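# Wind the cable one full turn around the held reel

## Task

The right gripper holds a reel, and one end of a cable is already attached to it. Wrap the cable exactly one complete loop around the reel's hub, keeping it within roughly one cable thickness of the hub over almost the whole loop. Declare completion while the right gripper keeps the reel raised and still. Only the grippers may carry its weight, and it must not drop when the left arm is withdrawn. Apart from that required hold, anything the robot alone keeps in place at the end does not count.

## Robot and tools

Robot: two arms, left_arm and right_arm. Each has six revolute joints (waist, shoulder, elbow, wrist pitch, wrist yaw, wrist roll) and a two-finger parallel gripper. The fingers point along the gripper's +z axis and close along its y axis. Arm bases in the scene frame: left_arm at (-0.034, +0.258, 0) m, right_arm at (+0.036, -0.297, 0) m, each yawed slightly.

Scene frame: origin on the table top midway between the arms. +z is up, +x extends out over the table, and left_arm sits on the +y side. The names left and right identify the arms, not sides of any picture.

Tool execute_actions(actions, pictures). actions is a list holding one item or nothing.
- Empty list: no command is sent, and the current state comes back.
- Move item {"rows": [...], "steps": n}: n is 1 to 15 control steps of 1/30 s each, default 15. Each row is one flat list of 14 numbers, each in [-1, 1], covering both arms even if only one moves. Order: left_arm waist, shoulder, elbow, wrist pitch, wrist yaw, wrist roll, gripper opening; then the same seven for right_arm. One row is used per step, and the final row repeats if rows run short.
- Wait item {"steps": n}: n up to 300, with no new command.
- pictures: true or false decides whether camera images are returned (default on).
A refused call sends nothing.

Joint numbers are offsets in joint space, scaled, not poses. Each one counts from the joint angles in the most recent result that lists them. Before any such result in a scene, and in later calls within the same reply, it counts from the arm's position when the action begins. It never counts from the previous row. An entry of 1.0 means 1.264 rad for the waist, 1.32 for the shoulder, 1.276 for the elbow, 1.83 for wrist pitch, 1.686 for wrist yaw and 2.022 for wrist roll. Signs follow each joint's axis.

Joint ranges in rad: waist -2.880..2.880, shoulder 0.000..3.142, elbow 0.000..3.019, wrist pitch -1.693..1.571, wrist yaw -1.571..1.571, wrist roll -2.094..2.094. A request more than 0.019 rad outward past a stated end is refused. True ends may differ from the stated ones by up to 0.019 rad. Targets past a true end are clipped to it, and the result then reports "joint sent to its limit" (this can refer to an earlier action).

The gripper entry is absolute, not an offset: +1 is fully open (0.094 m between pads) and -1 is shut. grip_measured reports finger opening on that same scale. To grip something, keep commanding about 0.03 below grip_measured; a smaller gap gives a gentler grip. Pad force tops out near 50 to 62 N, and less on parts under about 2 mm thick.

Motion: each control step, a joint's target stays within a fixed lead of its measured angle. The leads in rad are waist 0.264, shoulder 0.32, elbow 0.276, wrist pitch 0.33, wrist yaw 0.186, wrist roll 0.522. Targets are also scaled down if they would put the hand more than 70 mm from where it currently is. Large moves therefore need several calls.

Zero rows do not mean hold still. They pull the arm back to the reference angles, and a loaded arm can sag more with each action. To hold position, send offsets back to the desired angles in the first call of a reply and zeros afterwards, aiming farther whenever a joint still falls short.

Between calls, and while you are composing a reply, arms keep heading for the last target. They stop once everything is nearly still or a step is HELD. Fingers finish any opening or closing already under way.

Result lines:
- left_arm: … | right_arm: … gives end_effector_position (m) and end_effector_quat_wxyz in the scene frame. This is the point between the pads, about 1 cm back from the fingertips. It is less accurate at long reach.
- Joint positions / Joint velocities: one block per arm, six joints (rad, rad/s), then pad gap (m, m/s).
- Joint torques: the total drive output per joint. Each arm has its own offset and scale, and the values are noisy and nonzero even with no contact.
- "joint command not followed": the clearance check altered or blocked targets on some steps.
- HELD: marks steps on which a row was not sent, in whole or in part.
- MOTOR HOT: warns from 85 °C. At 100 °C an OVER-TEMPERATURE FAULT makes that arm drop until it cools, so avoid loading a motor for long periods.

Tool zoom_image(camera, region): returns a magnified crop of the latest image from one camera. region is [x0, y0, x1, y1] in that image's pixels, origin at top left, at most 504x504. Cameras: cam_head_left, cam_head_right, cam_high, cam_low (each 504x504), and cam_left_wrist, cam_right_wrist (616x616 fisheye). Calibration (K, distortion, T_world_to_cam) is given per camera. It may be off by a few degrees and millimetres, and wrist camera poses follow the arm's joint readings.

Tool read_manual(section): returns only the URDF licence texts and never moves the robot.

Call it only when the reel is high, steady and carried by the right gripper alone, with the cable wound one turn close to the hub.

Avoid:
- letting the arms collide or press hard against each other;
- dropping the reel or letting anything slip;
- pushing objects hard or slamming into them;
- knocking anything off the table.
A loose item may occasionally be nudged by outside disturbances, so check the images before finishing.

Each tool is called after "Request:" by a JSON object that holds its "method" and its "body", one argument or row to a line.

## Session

Request:
{"method": "execute_actions", "body": {
  "actions": []
}}

Scene clock: 0.00 s of 4800.00 s.
left_arm: end_effector_position=(+0.4985, +0.3934, +0.5381) grip_measured=+1.000 end_effector_quat_wxyz=(+0.723, -0.261, +0.639, -0.034) | right_arm: end_effector_position=(+0.3268, -0.1057, +0.4665) grip_measured=-0.940 end_effector_quat_wxyz=(+0.487, -0.306, +0.804, +0.151)
Joint positions: left_arm=[ 0.274  1.136  1.198 -0.014 -0.132 -0.428  0.094] | right_arm=[ 0.614  0.726  1.136 -0.917 -0.127 -0.133  0.003]
Joint velocities: left_arm=[-0.005  0.015 -0.012 -0.002  0.022 -0.081  0.   ] | right_arm=[-0.005 -0.005 -0.017  0.002 -0.037  0.007  0.001]
Joint torques (N m, as the arm reports them, + toward a larger angle): no reading
camera_calibration (this result's frames):
cam_left_wrist: T_world_to_cam=[[0.286954, -0.858711, 0.424586, -0.0343808], [-0.389258, -0.509508, -0.767385, 0.813212], [0.875291, 0.0549309, -0.480466, -0.0754795], [0, 0, 0, 1]] pos_world=[0.392482, 0.388961, 0.602379]
cam_right_wrist: T_world_to_cam=[[0.640934, -0.765398, 0.0580424, -0.317363], [-0.678437, -0.600237, -0.423602, 0.365027], [0.359064, 0.232123, -0.903987, 0.450364], [0, 0, 0, 1]] pos_world=[0.289347, -0.128347, 0.58017]

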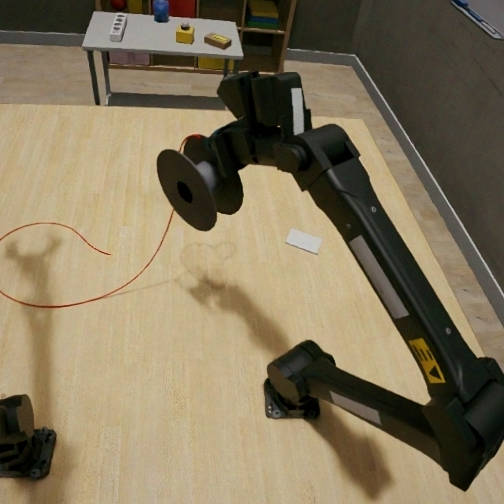

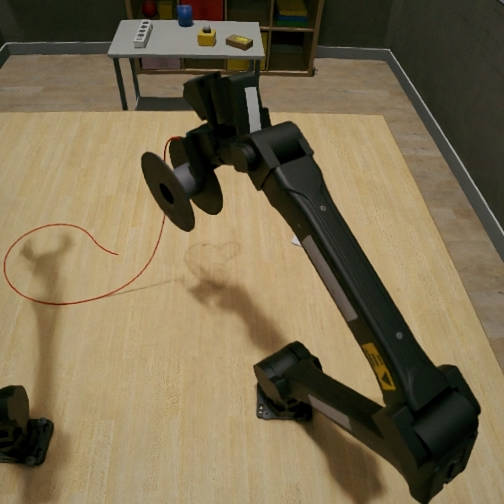

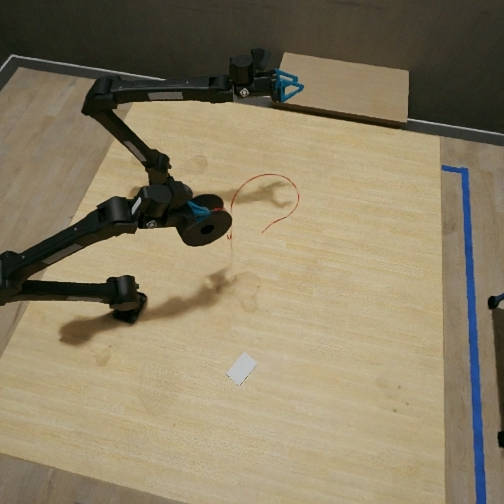

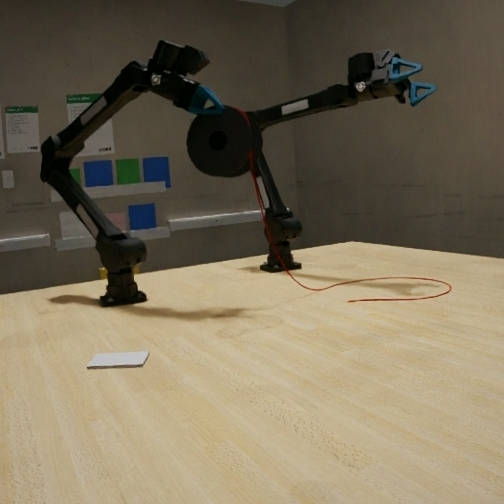

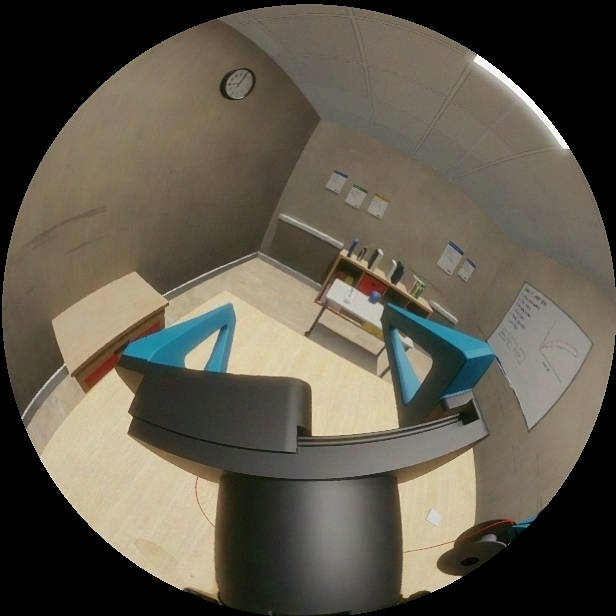

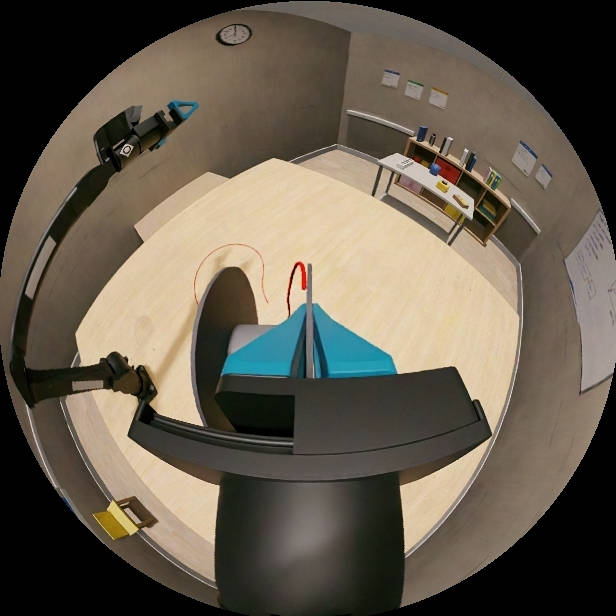

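Request:
{"method": "zoom_image", "body": {
  "camera": "cam_head_left",
  "region": [120, 90, 300, 270]
}}

Request:
{"method": "zoom_image", "body": {
  "camera": "cam_low",
  "region": [150, 60, 330, 240]
}}

Request:
{"method": "zoom_image", "body": {
  "camera": "cam_high",
  "region": [140, 150, 340, 300]
}}

Region (120, 90, 300, 270) of cam_head_left's 504x504 image, scaled by 2.800, with more detail than that image has.

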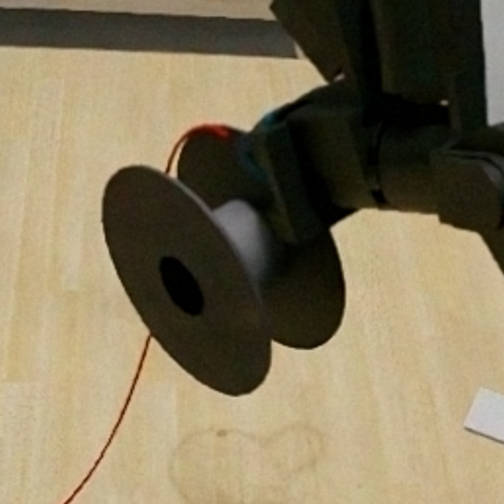

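Region (150, 60, 330, 240) of cam_low's 504x504 image, scaled by 2.800, with more detail than that image has.

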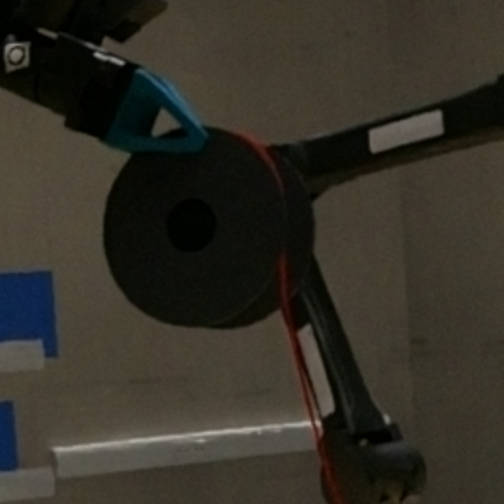

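Region (140, 150, 340, 300) of cam_high's 504x504 image, scaled by 2.520, with more detail than that image has; it fills the top 378 rows of this view, and the rest is white.

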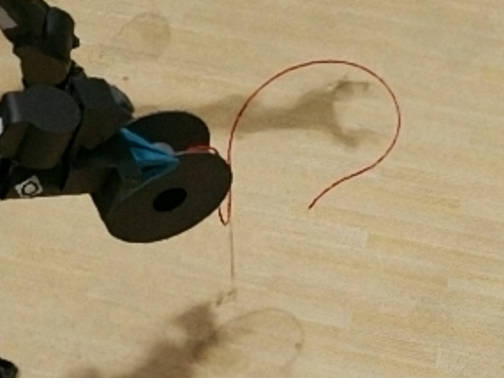

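Request:
{"method": "zoom_image", "body": {
  "camera": "cam_right_wrist",
  "region": [170, 220, 370, 400]
}}

Request:
{"method": "zoom_image", "body": {
  "camera": "cam_head_right",
  "region": [100, 90, 280, 270]
}}

Region (170, 220, 370, 400) of cam_right_wrist's 616x616 image, scaled by 2.520, with more detail than that image has; it fills the top 454 rows of this view, and the rest is white.

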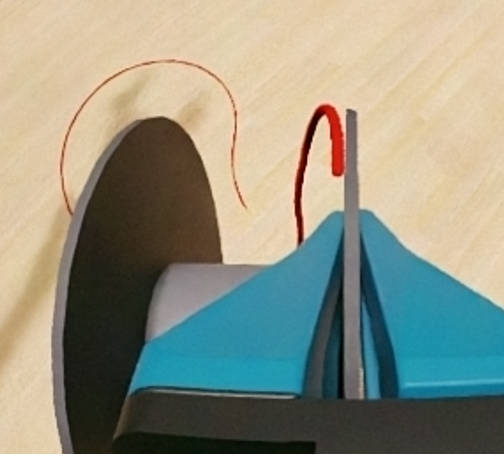

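Region (100, 90, 280, 270) of cam_head_right's 504x504 image, scaled by 2.800, with more detail than that image has.

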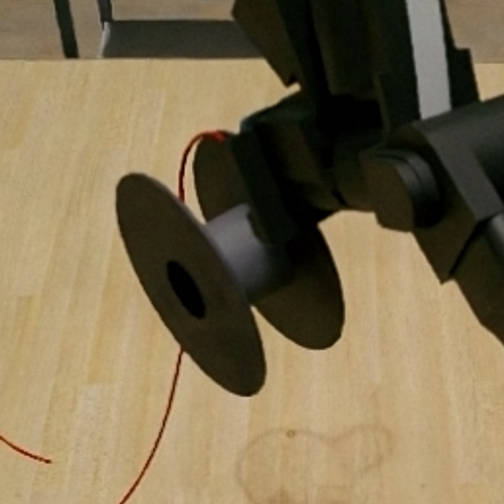

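Request:
{"method": "zoom_image", "body": {
  "camera": "cam_low",
  "region": [220, 120, 400, 320]
}}

Request:
{"method": "zoom_image", "body": {
  "camera": "cam_head_left",
  "region": [60, 180, 220, 320]
}}

Region (220, 120, 400, 320) of cam_low's 504x504 image, scaled by 2.520, with more detail than that image has; it fills the left 454 columns of this view, and the rest is white.

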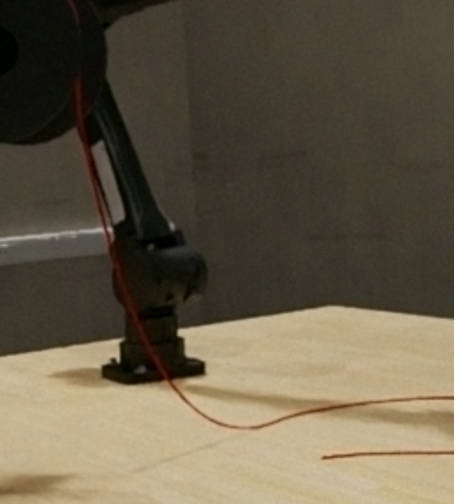

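Region (60, 180, 220, 320) of cam_head_left's 504x504 image, scaled by 3.150, with more detail than that image has; it fills the top 441 rows of this view, and the rest is white.

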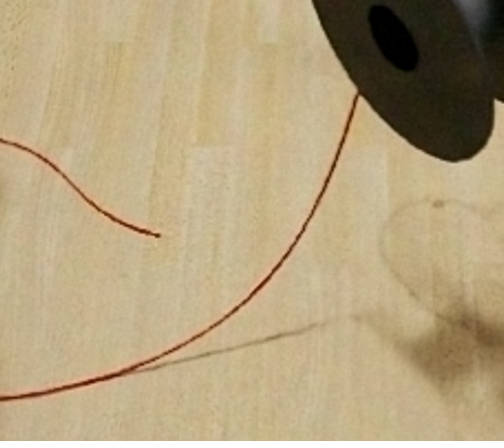

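Request:
{"method": "execute_actions", "body": {
  "actions": [
    {"rows": [[-0.05,0.03,-0.09,0.08,0.05,0.025,1,0,-0.008,0.03,0.008,0,0,-1],[-0.10,0.06,-0.18,0.16,0.10,0.05,1,0,-0.008,0.03,0.008,0,0,-1],[-0.15,0.09,-0.27,0.24,0.15,0.075,1,0,-0.008,0.03,0.008,0,0,-1],[-0.20,0.12,-0.36,0.32,0.20,0.10,1,0,-0.008,0.03,0.008,0,0,-1],[-0.25,0.15,-0.45,0.40,0.25,0.13,1,0,-0.008,0.03,0.008,0,0,-1],[-0.30,0.18,-0.53,0.48,0.30,0.155,1,0,-0.008,0.03,0.008,0,0,-1],[-0.34,0.205,-0.60,0.55,0.34,0.18,1,0,-0.008,0.03,0.008,0,0,-1],[-0.38,0.225,-0.66,0.60,0.37,0.195,1,0,-0.008,0.03,0.008,0,0,-1],[-0.405,0.24,-0.70,0.635,0.39,0.205,1,0,-0.008,0.03,0.008,0,0,-1],[-0.4217,0.251,-0.732,0.658,0.405,0.2117,1,0,-0.008,0.03,0.008,0,0,-1]], "steps": 15}
  ],
  "pictures": false
}}

Request:
{"method": "execute_actions", "body": {
  "actions": [
    {"steps": 75}
  ]
}}

Scene clock: 120.50 s of 4800.00 s.
left_arm: end_effector_position=(+0.5270, +0.1677, +0.3228) grip_measured=+1.000 end_effector_quat_wxyz=(+0.647, +0.037, +0.731, -0.215) | right_arm: end_effector_position=(+0.3268, -0.1057, +0.4665) grip_measured=-0.940 end_effector_quat_wxyz=(+0.487, -0.306, +0.804, +0.151)
Joint positions: left_arm=[-0.003  1.306  0.835  0.397  0.303 -0.249  0.094] | right_arm=[ 0.614  0.726  1.136 -0.917 -0.127 -0.133  0.003]
Joint velocities: left_arm=[-0.718  0.513 -0.794  0.794  0.74   0.418  0.   ] | right_arm=[-0.005 -0.005 -0.007 -0.002  0.022 -0.051  0.   ]
Joint torques (N m, as the arm reports them, + toward a larger angle): left_arm=[-0.77 -8.19  9.29  3.06  0.08  0.27] | right_arm=[-0.1  -2.86 15.27  2.16 -0.19 -0.06]
Steps of this call (steps 1 to 180: nothing new was sent; then 114.00 s passed at rest; steps 181 to 195: all 15 steps of this action). Readings (joint positions):
181: left_arm=[0.272 1.137 1.185 0.013 -0.095 -0.423] | right_arm=[0.614 0.726 1.136 -0.917 -0.127 -0.133]
182: left_arm=[0.265 1.135 1.160 0.064 -0.058 -0.415] | right_arm=[0.614 0.726 1.136 -0.917 -0.127 -0.133]
184: left_arm=[0.235 1.138 1.104 0.138 0.007 -0.399] | right_arm=[0.614 0.726 1.136 -0.917 -0.127 -0.133]
188: left_arm=[0.152 1.180 1.006 0.234 0.113 -0.349] | right_arm=[0.614 0.726 1.136 -0.917 -0.127 -0.133]
195: the state above

Scene clock: 123.00 s of 4800.00 s.
left_arm: end_effector_position=(+0.3151, +0.0457, +0.1404) grip_measured=+1.000 end_effector_quat_wxyz=(+0.616, +0.293, +0.664, -0.306) | right_arm: end_effector_position=(+0.3268, -0.1057, +0.4665) grip_measured=-0.940 end_effector_quat_wxyz=(+0.487, -0.306, +0.804, +0.151)
Joint positions: left_arm=[-0.257  1.468  0.24   1.166  0.553 -0.011  0.094] | right_arm=[ 0.614  0.726  1.136 -0.917 -0.127 -0.133  0.003]
Joint velocities: left_arm=[-0.015  0.015 -0.007  0.002 -0.066  0.007  0.   ] | right_arm=[-0.024  0.005  0.002  0.002  0.007  0.022  0.   ]
Joint torques (N m, as the arm reports them, + toward a larger angle): left_arm=[ 0.1  -5.16  6.88  2.99 -0.01  0.24] | right_arm=[-0.12 -2.09 15.23  2.09 -0.17 -0.03]
Steps of this call (steps 1 to 45: the robot went on to your last target; steps 46 to 75: nothing new was sent). Readings (joint positions):
1: left_arm=[-0.028 1.323 0.806 0.424 0.335 -0.235] | right_arm=[0.614 0.726 1.136 -0.917 -0.127 -0.133]
2: left_arm=[-0.054 1.339 0.774 0.454 0.369 -0.221] | right_arm=[0.614 0.726 1.136 -0.917 -0.127 -0.133]
4: left_arm=[-0.106 1.369 0.704 0.523 0.438 -0.193] | right_arm=[0.614 0.726 1.136 -0.917 -0.127 -0.133]
8: left_arm=[-0.198 1.416 0.520 0.712 0.520 -0.134] | right_arm=[0.614 0.726 1.136 -0.917 -0.127 -0.133]
75: the state above
All arms were judged still, so your last target was given up. Only a new action makes them travel on or press farther. Fingers that are still opening or closing keep moving.
camera_calibration (this result's frames):
cam_left_wrist: T_world_to_cam=[[-0.762873, -0.644757, 0.048094, 0.262473], [-0.426876, 0.446416, -0.786441, 0.230255], [0.485593, -0.620485, -0.61579, 0.0857438], [0, 0, 0, 1]] pos_world=[0.256888, 0.119644, 0.221259]
cam_right_wrist: T_world_to_cam=[[0.640934, -0.765398, 0.0580424, -0.317363], [-0.678437, -0.600237, -0.423602, 0.365027], [0.359064, 0.232123, -0.903987, 0.450364], [0, 0, 0, 1]] pos_world=[0.289347, -0.128347, 0.58017]

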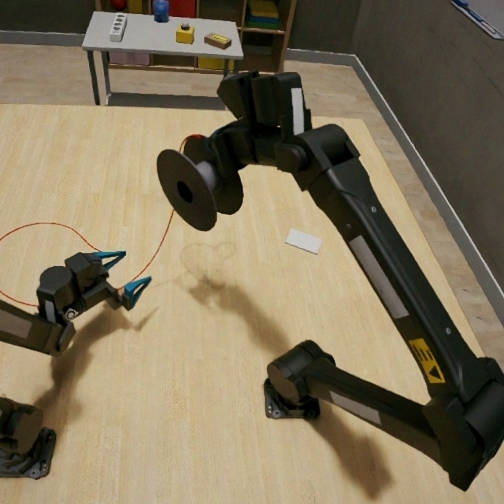

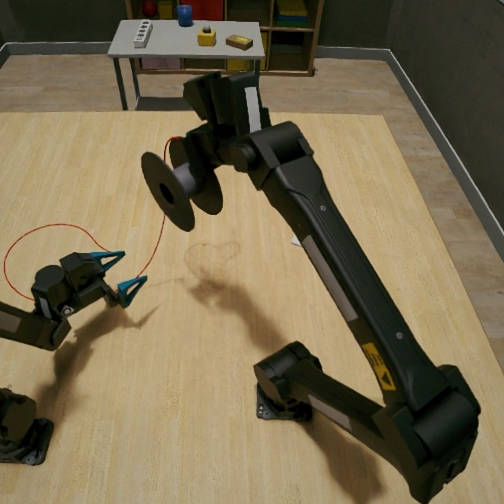

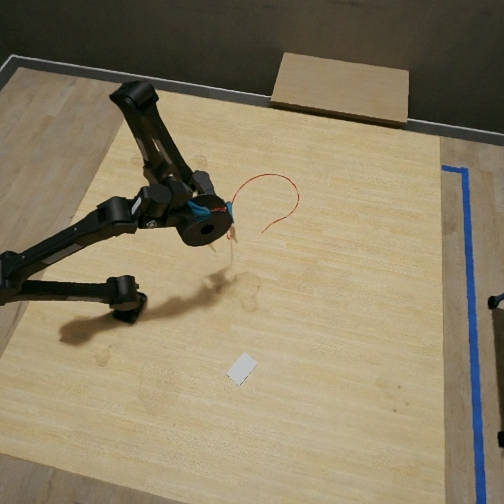

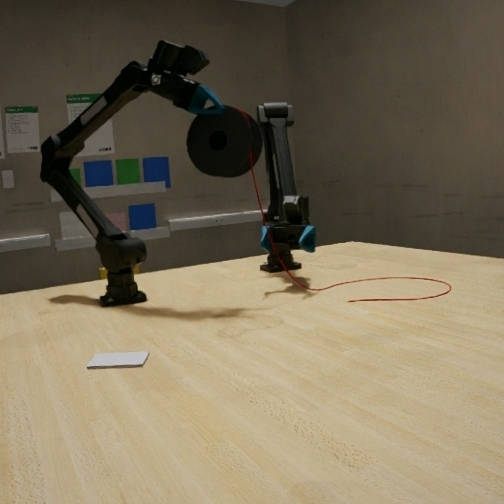

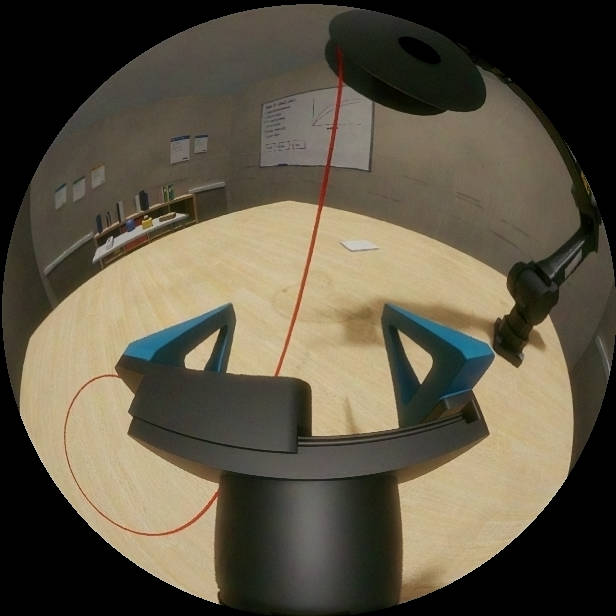

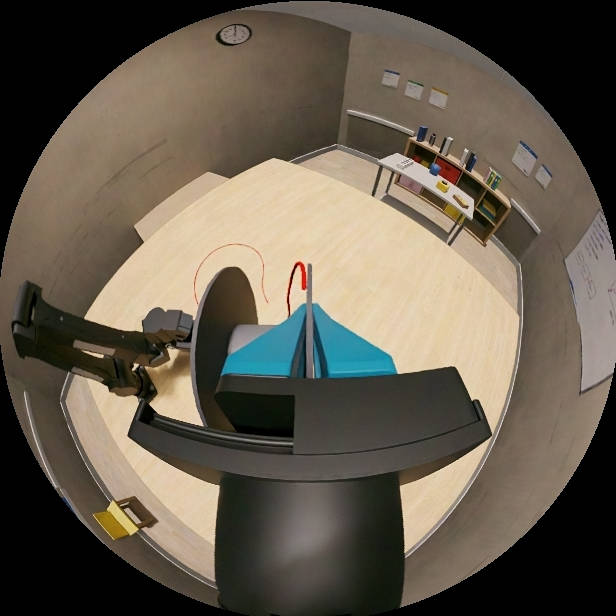

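Request:
{"method": "zoom_image", "body": {
  "camera": "cam_head_left",
  "region": [60, 190, 220, 330]
}}

Request:
{"method": "zoom_image", "body": {
  "camera": "cam_low",
  "region": [220, 140, 380, 310]
}}

Region (60, 190, 220, 330) of cam_head_left's 504x504 image, scaled by 3.150, with more detail than that image has; it fills the top 441 rows of this view, and the rest is white.

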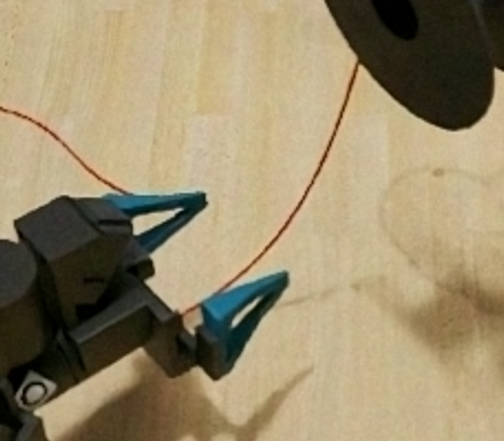

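Region (220, 140, 380, 310) of cam_low's 504x504 image, scaled by 2.965, with more detail than that image has; it fills the left 474 columns of this view, and the rest is white.

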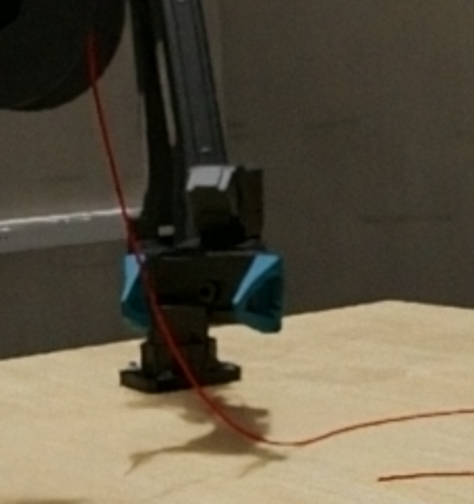

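Request:
{"method": "execute_actions", "body": {
  "actions": [
    {"rows": [[-0.01,0.01,0.04,0.018,-0.008,0.005,1,0,-0.008,0.03,0.008,0,0,-1],[-0.02,0.02,0.055,0.018,-0.015,0.005,1,0,-0.008,0.03,0.008,0,0,-1],[-0.03,0.03,0.07,0.018,-0.022,0.005,1,0,-0.008,0.03,0.008,0,0,-1],[-0.04,0.04,0.085,0.018,-0.03,0.005,1,0,-0.008,0.03,0.008,0,0,-1],[-0.05,0.05,0.10,0.018,-0.037,0.005,1,0,-0.008,0.03,0.008,0,0,-1],[-0.06,0.06,0.115,0.018,-0.045,0.005,1,0,-0.008,0.03,0.008,0,0,-1],[-0.07,0.07,0.13,0.018,-0.052,0.005,1,0,-0.008,0.03,0.008,0,0,-1],[-0.08,0.08,0.145,0.018,-0.06,0.005,1,0,-0.008,0.03,0.008,0,0,-1],[-0.09,0.09,0.16,0.018,-0.067,0.005,1,0,-0.008,0.03,0.008,0,0,-1],[-0.10,0.10,0.172,0.018,-0.075,0.005,1,0,-0.008,0.03,0.008,0,0,-1],[-0.11,0.11,0.184,0.018,-0.082,0.005,1,0,-0.008,0.03,0.008,0,0,-1],[-0.118,0.12,0.194,0.018,-0.088,0.005,1,0,-0.008,0.03,0.008,0,0,-1],[-0.124,0.128,0.202,0.018,-0.093,0.005,1,0,-0.008,0.03,0.008,0,0,-1],[-0.1285,0.135,0.209,0.018,-0.0963,0.005,1,0,-0.008,0.03,0.008,0,0,-1]], "steps": 15}
  ],
  "pictures": false
}}

Request:
{"method": "execute_actions", "body": {
  "actions": [
    {"steps": 25}
  ]
}}

Scene clock: 175.07 s of 4800.00 s.
left_arm: end_effector_position=(+0.3800, -0.0268, +0.1649) grip_measured=+1.000 end_effector_quat_wxyz=(+0.651, +0.292, +0.633, -0.300) | right_arm: end_effector_position=(+0.3268, -0.1057, +0.4665) grip_measured=-0.940 end_effector_quat_wxyz=(+0.487, -0.306, +0.804, +0.151)
Joint positions: left_arm=[-0.404  1.618  0.474  1.175  0.395 -0.011  0.094] | right_arm=[ 0.614  0.726  1.136 -0.917 -0.127 -0.133  0.003]
Joint velocities: left_arm=[-0.21   0.269  0.203  0.007 -0.051 -0.022  0.   ] | right_arm=[-0.005 -0.015  0.002  0.017 -0.007  0.022  0.   ]
Joint torques (N m, as the arm reports them, + toward a larger angle): left_arm=[-0.06 -8.35  7.16  2.98 -0.06  0.22] | right_arm=[-0.39 -3.11 15.12  2.23 -0.18 -0.02]
Steps of this call (steps 1 to 180: nothing new was sent; then 45.57 s passed at rest; steps 181 to 195: all 15 steps of this action). Readings (joint positions):
181: left_arm=[-0.257 1.468 0.240 1.167 0.548 -0.011] | right_arm=[0.614 0.726 1.136 -0.917 -0.127 -0.133]
182: left_arm=[-0.259 1.469 0.244 1.169 0.539 -0.011] | right_arm=[0.614 0.726 1.136 -0.917 -0.127 -0.133]
184: left_arm=[-0.270 1.478 0.266 1.172 0.515 -0.011] | right_arm=[0.614 0.726 1.136 -0.917 -0.127 -0.133]
188: left_arm=[-0.320 1.529 0.354 1.175 0.464 -0.011] | right_arm=[0.614 0.726 1.136 -0.917 -0.127 -0.133]
195: the state above

Scene clock: 175.90 s of 4800.00 s.
left_arm: end_effector_position=(+0.3803, -0.0316, +0.1609) grip_measured=+1.000 end_effector_quat_wxyz=(+0.648, +0.294, +0.634, -0.302) | right_arm: end_effector_position=(+0.3268, -0.1057, +0.4665) grip_measured=-0.940 end_effector_quat_wxyz=(+0.487, -0.306, +0.804, +0.151)
Joint positions: left_arm=[-0.413  1.633  0.481  1.176  0.393 -0.011  0.094] | right_arm=[ 0.614  0.726  1.136 -0.917 -0.127 -0.133  0.003]
Joint velocities: left_arm=[-0.005  0.015 -0.012  0.002 -0.081  0.095  0.   ] | right_arm=[ 0.005 -0.005  0.002 -0.002 -0.022 -0.037  0.   ]
Joint torques (N m, as the arm reports them, + toward a larger angle): left_arm=[-0.36 -7.82  7.6   2.95 -0.04  0.21] | right_arm=[-0.23 -3.23 15.27  2.3  -0.2  -0.12]
Steps of this call (steps 1 to 25: the robot went on to your last target). Readings (joint positions):
1: left_arm=[-0.410 1.626 0.480 1.175 0.394 -0.011] | right_arm=[0.614 0.726 1.136 -0.917 -0.127 -0.133]
2: left_arm=[-0.413 1.630 0.481 1.175 0.394 -0.011] | right_arm=[0.614 0.726 1.136 -0.917 -0.127 -0.133]
4: left_arm=[-0.413 1.633 0.481 1.175 0.393 -0.011] | right_arm=[0.614 0.726 1.136 -0.917 -0.127 -0.133]
8: left_arm=[-0.413 1.633 0.481 1.176 0.393 -0.011] | right_arm=[0.614 0.726 1.136 -0.917 -0.127 -0.133]
25: the state above
camera_calibration (this result's frames):
cam_left_wrist: T_world_to_cam=[[-0.762288, -0.647208, 0.00625805, 0.267731], [-0.363128, 0.419652, -0.831883, 0.29091], [0.535775, -0.636407, -0.554915, -0.0106124], [0, 0, 0, 1]] pos_world=[0.315411, 0.0444429, 0.234438]
cam_right_wrist: T_world_to_cam=[[0.640934, -0.765398, 0.0580424, -0.317363], [-0.678437, -0.600237, -0.423602, 0.365027], [0.359064, 0.232123, -0.903987, 0.450364], [0, 0, 0, 1]] pos_world=[0.289347, -0.128347, 0.58017]

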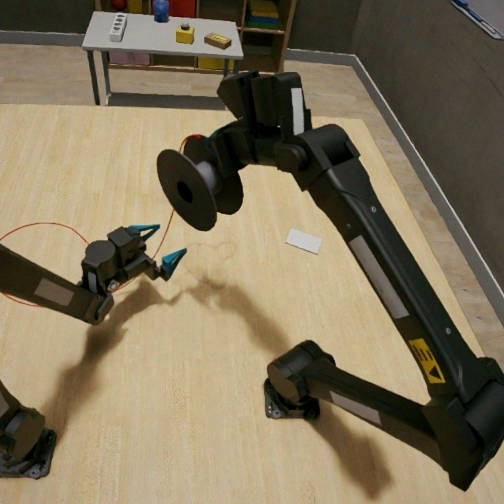

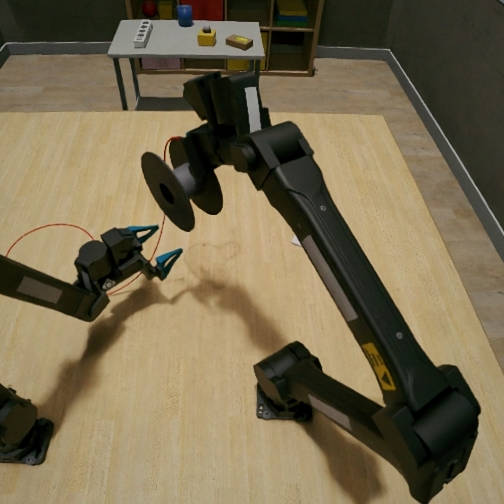

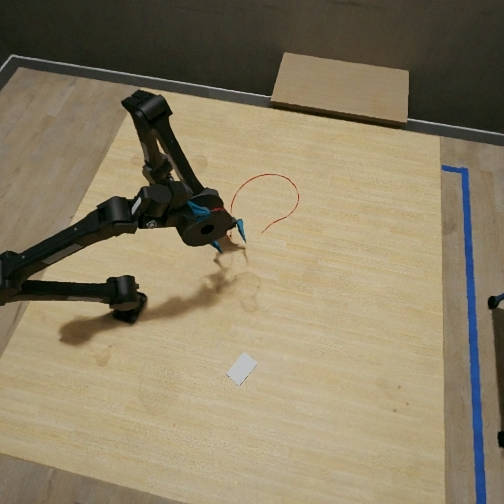

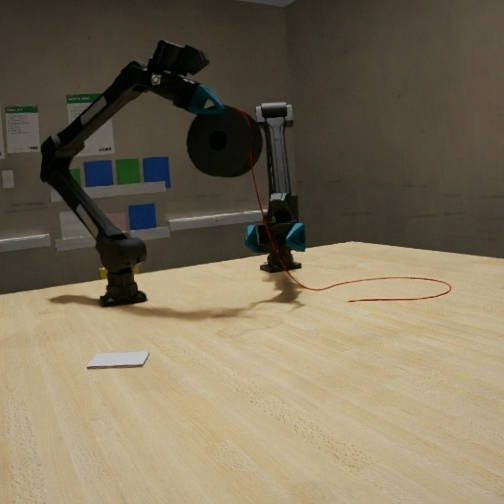

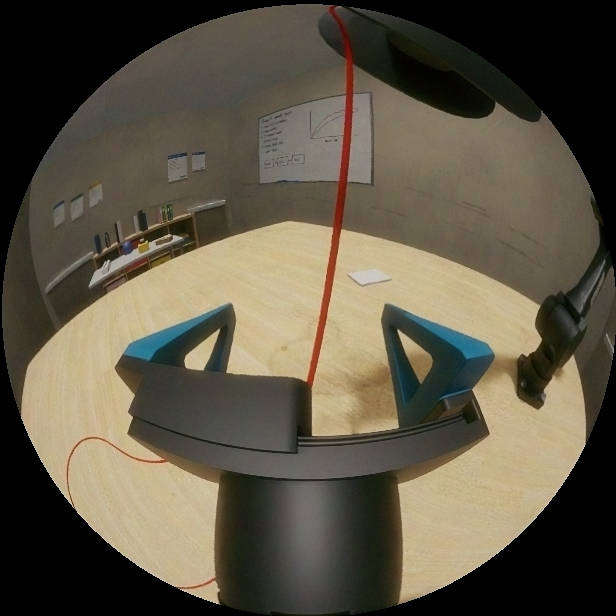

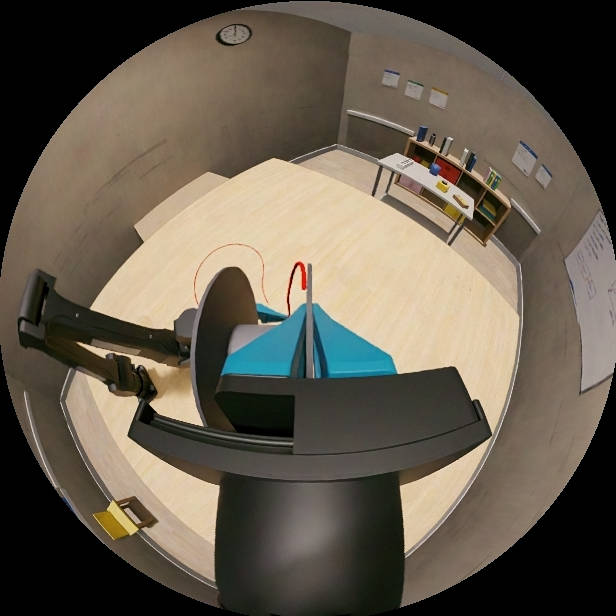

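Request:
{"method": "zoom_image", "body": {
  "camera": "cam_head_left",
  "region": [100, 190, 220, 310]
}}

Request:
{"method": "zoom_image", "body": {
  "camera": "cam_low",
  "region": [220, 170, 340, 300]
}}

Region (100, 190, 220, 310) of cam_head_left's 504x504 image, scaled by 4.200, with more detail than that image has.

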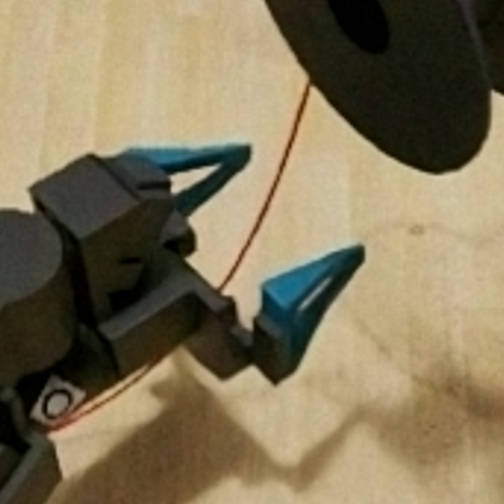

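Region (220, 170, 340, 300) of cam_low's 504x504 image, scaled by 3.877, with more detail than that image has; it fills the left 465 columns of this view, and the rest is white.

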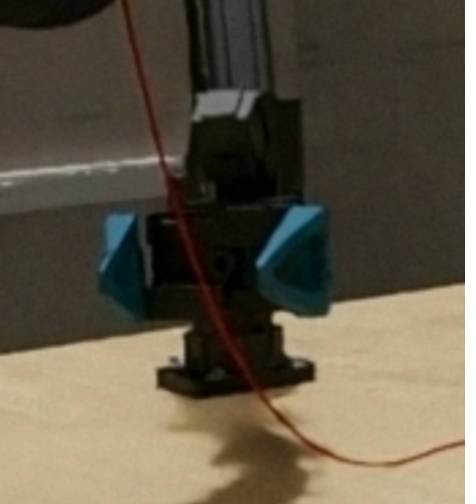

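Request:
{"method": "execute_actions", "body": {
  "actions": [
    {"rows": [[0.005,0.001,-0.008,0.012,0.005,0.005,1,0,-0.008,0.03,0.008,0,0,-1],[0.010,0.001,-0.016,0.018,0.010,0.005,1,0,-0.008,0.03,0.008,0,0,-1],[0.015,0.002,-0.024,0.024,0.014,0.005,1,0,-0.008,0.03,0.008,0,0,-1],[0.020,0.002,-0.032,0.029,0.018,0.005,1,0,-0.008,0.03,0.008,0,0,-1],[0.024,0.003,-0.039,0.033,0.022,0.005,1,0,-0.008,0.03,0.008,0,0,-1],[0.028,0.003,-0.045,0.036,0.025,0.005,1,0,-0.008,0.03,0.008,0,0,-1]], "steps": 15}
  ]
}}

Scene clock: 211.93 s of 4800.00 s.
left_arm: end_effector_position=(+0.3645, -0.0167, +0.1492) grip_measured=+1.000 end_effector_quat_wxyz=(+0.641, +0.299, +0.637, -0.307) | right_arm: end_effector_position=(+0.3268, -0.1057, +0.4665) grip_measured=-0.940 end_effector_quat_wxyz=(+0.487, -0.306, +0.804, +0.151)
Joint positions: left_arm=[-0.388  1.633  0.425  1.217  0.433 -0.011  0.094] | right_arm=[ 0.614  0.726  1.136 -0.917 -0.127 -0.133  0.003]
Joint velocities: left_arm=[-0.015  0.005 -0.002 -0.002 -0.037 -0.095  0.   ] | right_arm=[ 0.005 -0.005  0.007 -0.002  0.037  0.066 -0.   ]
Joint torques (N m, as the arm reports them, + toward a larger angle): left_arm=[ 0.94 -7.57  4.91  2.99  0.16  0.22] | right_arm=[-0.15 -2.84 15.2   2.19 -0.19 -0.05]
Steps of this call (steps 1 to 15: the robot went on to your last target; steps 16 to 200: nothing new was sent; then 28.87 s passed at rest; steps 201 to 215: all 15 steps of this action). Readings (joint positions):
201: left_arm=[-0.413 1.633 0.481 1.176 0.395 -0.011] | right_arm=[0.614 0.726 1.136 -0.917 -0.127 -0.133]
202: left_arm=[-0.413 1.633 0.480 1.177 0.401 -0.011] | right_arm=[0.614 0.726 1.136 -0.917 -0.127 -0.133]
204: left_arm=[-0.411 1.633 0.469 1.190 0.415 -0.011] | right_arm=[0.614 0.726 1.136 -0.917 -0.127 -0.133]
208: left_arm=[-0.395 1.633 0.433 1.213 0.432 -0.011] | right_arm=[0.614 0.726 1.136 -0.917 -0.127 -0.133]
215: the state above
camera_calibration (this result's frames):
cam_left_wrist: T_world_to_cam=[[-0.771471, -0.636159, 0.0115443, 0.268179], [-0.367718, 0.430978, -0.82404, 0.269955], [0.519245, -0.639968, -0.566415, 0.00849018], [0, 0, 0, 1]] pos_world=[0.301751, 0.0596934, 0.224166]
cam_right_wrist: T_world_to_cam=[[0.640934, -0.765398, 0.0580424, -0.317363], [-0.678437, -0.600237, -0.423602, 0.365027], [0.359064, 0.232123, -0.903987, 0.450364], [0, 0, 0, 1]] pos_world=[0.289347, -0.128347, 0.58017]

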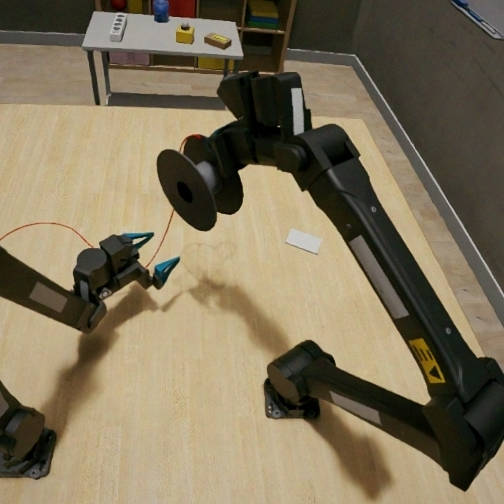

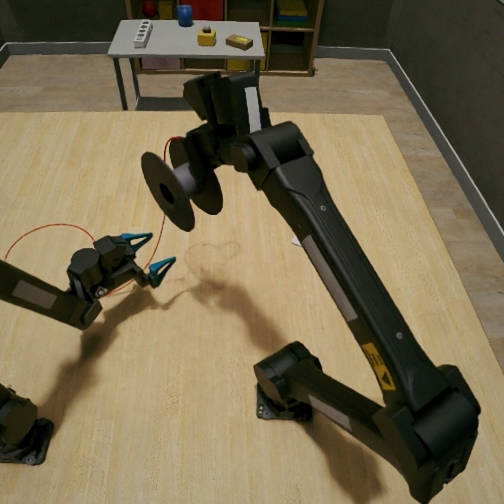

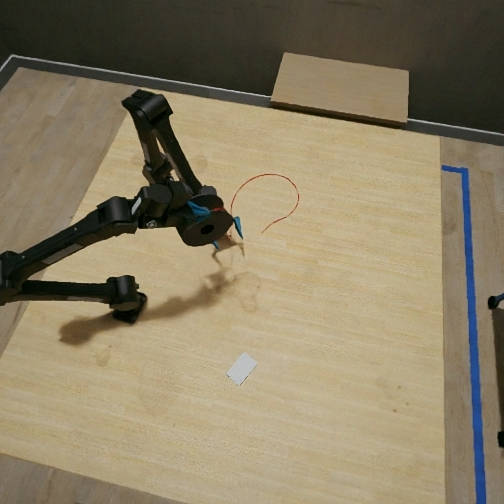

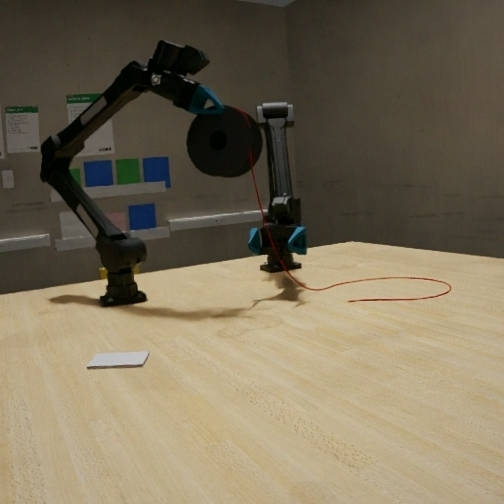

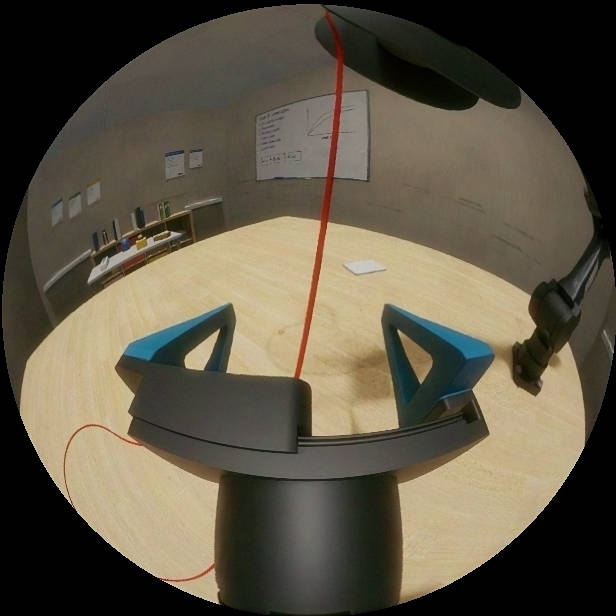

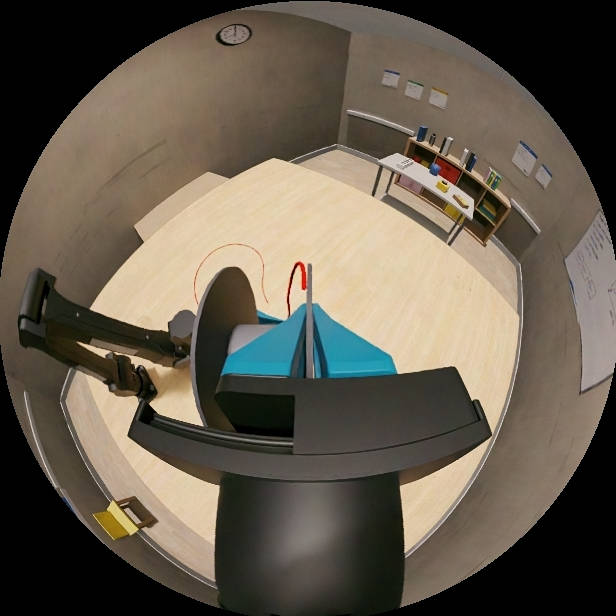

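Request:
{"method": "execute_actions", "body": {
  "actions": [
    {"rows": [[0,0,0.0,0.008,0,0,0.6,0,-0.008,0.03,0.008,0,0,-1],[0,0,0.0,0.008,0,0,0.2,0,-0.008,0.03,0.008,0,0,-1],[0,0,0.0,0.008,0,0,-0.2,0,-0.008,0.03,0.008,0,0,-1],[0,0,0.0,0.008,0,0,-0.5,0,-0.008,0.03,0.008,0,0,-1],[0,0,0.0,0.008,0,0,-0.7,0,-0.008,0.03,0.008,0,0,-1],[0,0,0.0,0.008,0,0,-0.8,0,-0.008,0.03,0.008,0,0,-1]], "steps": 15}
  ],
  "pictures": false
}}

Request:
{"method": "execute_actions", "body": {
  "actions": [
    {"steps": 15}
  ]
}}

Scene clock: 218.77 s of 4800.00 s.
left_arm: end_effector_position=(+0.3645, -0.0167, +0.1492) grip_measured=-0.797 end_effector_quat_wxyz=(+0.641, +0.299, +0.637, -0.307) | right_arm: end_effector_position=(+0.3268, -0.1057, +0.4665) grip_measured=-0.940 end_effector_quat_wxyz=(+0.487, -0.306, +0.804, +0.151)
Joint positions: left_arm=[-0.388  1.633  0.425  1.217  0.433 -0.011  0.01 ] | right_arm=[ 0.614  0.726  1.136 -0.917 -0.127 -0.133  0.003]
Joint velocities: left_arm=[-0.015  0.015 -0.012  0.002  0.007  0.037 -0.   ] | right_arm=[-0.015 -0.005 -0.012  0.017  0.081  0.051  0.   ]
Joint torques (N m, as the arm reports them, + toward a larger angle): left_arm=[ 0.21 -8.28  5.04  2.62  0.05  0.12] | right_arm=[-1.   -2.82 15.2   2.16 -0.26 -0.06]
Steps of this call (steps 1 to 15: the robot went on to your last target; steps 16 to 190: nothing new was sent; steps 191 to 205: all 15 steps of this action). Readings (joint positions):
191: left_arm=[-0.388 1.633 0.425 1.217 0.433 -0.011] | right_arm=[0.614 0.726 1.136 -0.917 -0.127 -0.133]
192: left_arm=[-0.388 1.633 0.425 1.217 0.433 -0.011] | right_arm=[0.614 0.726 1.136 -0.917 -0.127 -0.133]
194: left_arm=[-0.388 1.633 0.425 1.217 0.433 -0.011] | right_arm=[0.614 0.726 1.136 -0.917 -0.127 -0.133]
198: left_arm=[-0.388 1.633 0.425 1.217 0.433 -0.011] | right_arm=[0.614 0.726 1.136 -0.917 -0.127 -0.133]
205: the state above

Scene clock: 219.27 s of 4800.00 s.
left_arm: end_effector_position=(+0.3645, -0.0167, +0.1492) grip_measured=-0.797 end_effector_quat_wxyz=(+0.641, +0.299, +0.637, -0.307) | right_arm: end_effector_position=(+0.3268, -0.1057, +0.4665) grip_measured=-0.940 end_effector_quat_wxyz=(+0.487, -0.306, +0.804, +0.151)
Joint positions: left_arm=[-0.388  1.633  0.425  1.217  0.433 -0.011  0.01 ] | right_arm=[ 0.614  0.726  1.136 -0.917 -0.127 -0.133  0.003]
Joint velocities: left_arm=[-0.005  0.005  0.022 -0.032 -0.051  0.022  0.001] | right_arm=[-0.005 -0.024 -0.012  0.002  0.022 -0.051 -0.   ]
Joint torques (N m, as the arm reports them, + toward a larger angle): left_arm=[ 0.15 -8.25  5.02  2.6   0.05  0.12] | right_arm=[-0.08 -3.56 15.02  2.11 -0.23 -0.05]
Steps of this call (steps 1 to 15: the robot went on to your last target). Readings (joint positions):
1: left_arm=[-0.388 1.633 0.425 1.217 0.433 -0.011] | right_arm=[0.614 0.726 1.136 -0.917 -0.127 -0.133]
2: left_arm=[-0.388 1.633 0.425 1.217 0.433 -0.011] | right_arm=[0.614 0.726 1.136 -0.917 -0.127 -0.133]
4: left_arm=[-0.388 1.633 0.425 1.217 0.433 -0.011] | right_arm=[0.614 0.726 1.136 -0.917 -0.127 -0.133]
8: left_arm=[-0.388 1.633 0.425 1.217 0.433 -0.011] | right_arm=[0.614 0.726 1.136 -0.917 -0.127 -0.133]
15: the state above
All arms were judged still, so your last target was given up. Only a new action makes them travel on or press farther. Fingers that are still opening or closing keep moving.
camera_calibration (this result's frames):
cam_left_wrist: T_world_to_cam=[[-0.771471, -0.636159, 0.0115443, 0.268179], [-0.367718, 0.430978, -0.82404, 0.269955], [0.519245, -0.639968, -0.566415, 0.00849018], [0, 0, 0, 1]] pos_world=[0.301751, 0.0596934, 0.224166]
cam_right_wrist: T_world_to_cam=[[0.640934, -0.765398, 0.0580424, -0.317363], [-0.678437, -0.600237, -0.423602, 0.365027], [0.359064, 0.232123, -0.903987, 0.450364], [0, 0, 0, 1]] pos_world=[0.289347, -0.128347, 0.58017]

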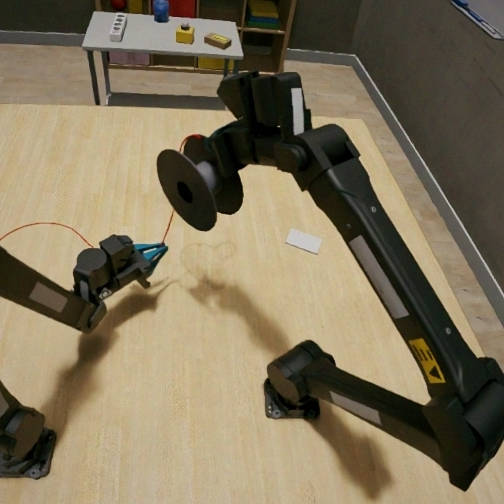

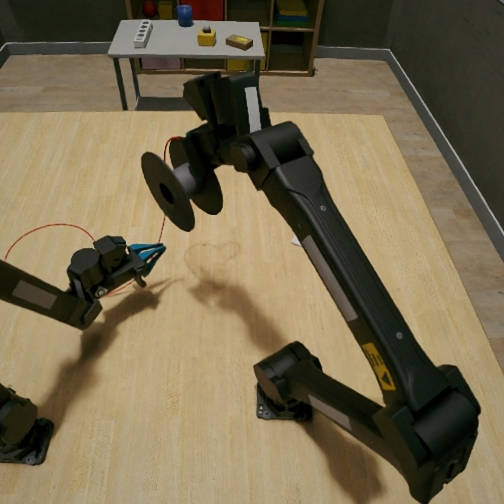

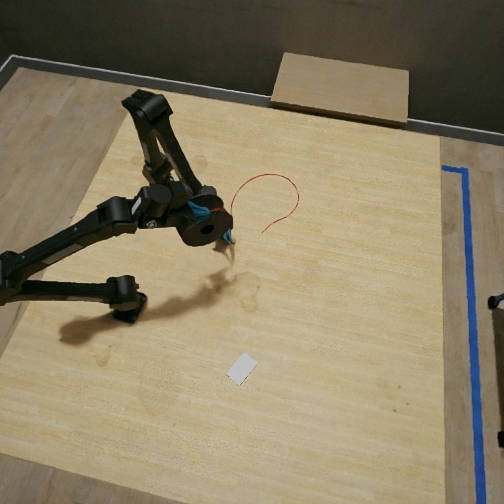

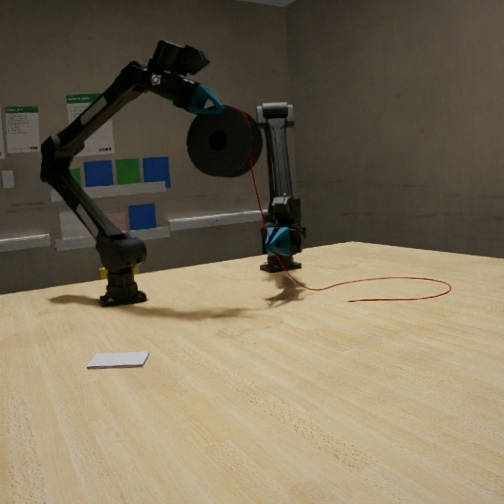

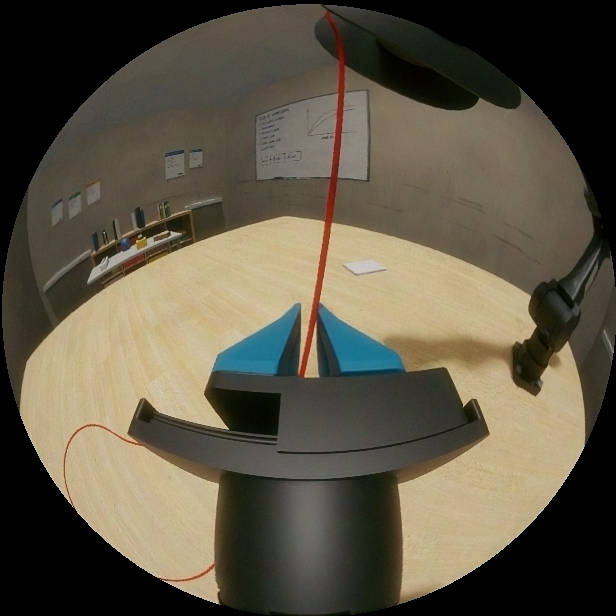

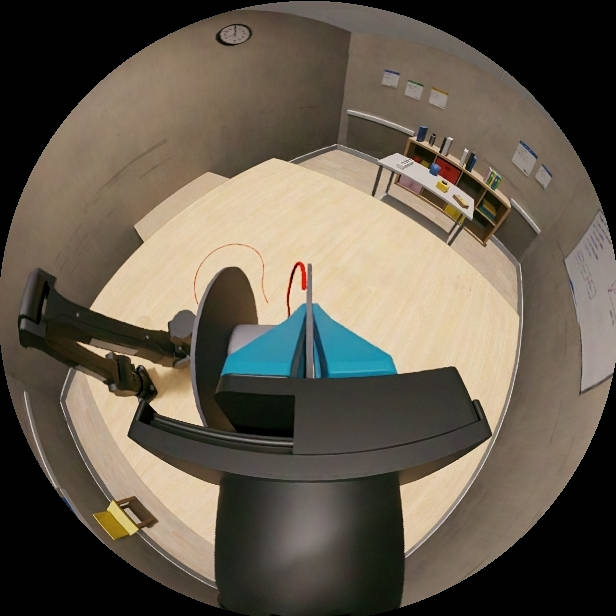

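Request:
{"method": "zoom_image", "body": {
  "camera": "cam_head_left",
  "region": [100, 200, 200, 300]
}}

Request:
{"method": "zoom_image", "body": {
  "camera": "cam_left_wrist",
  "region": [240, 250, 380, 390]
}}

Region (100, 200, 200, 300) of cam_head_left's 504x504 image, scaled by 5.040, with more detail than that image has.

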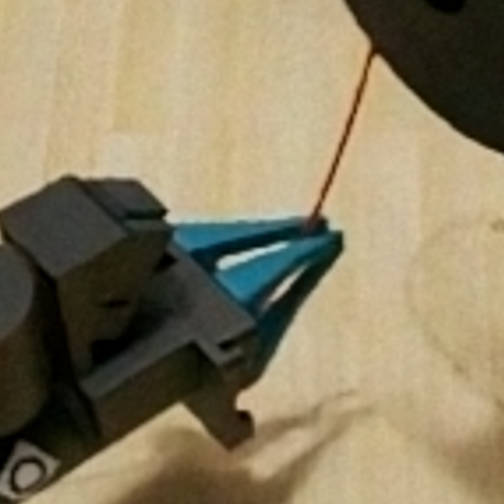

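Region (240, 250, 380, 390) of cam_left_wrist's 616x616 image, scaled by 3.600, with more detail than that image has.

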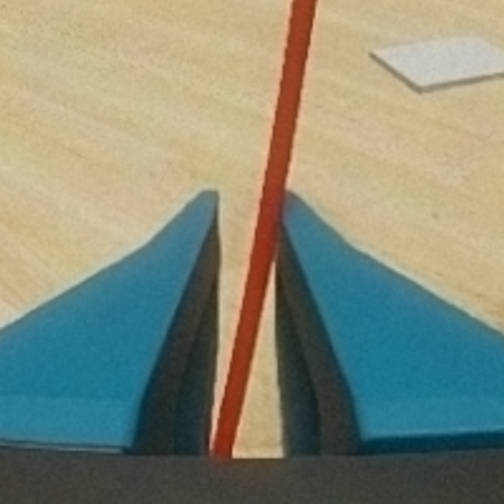

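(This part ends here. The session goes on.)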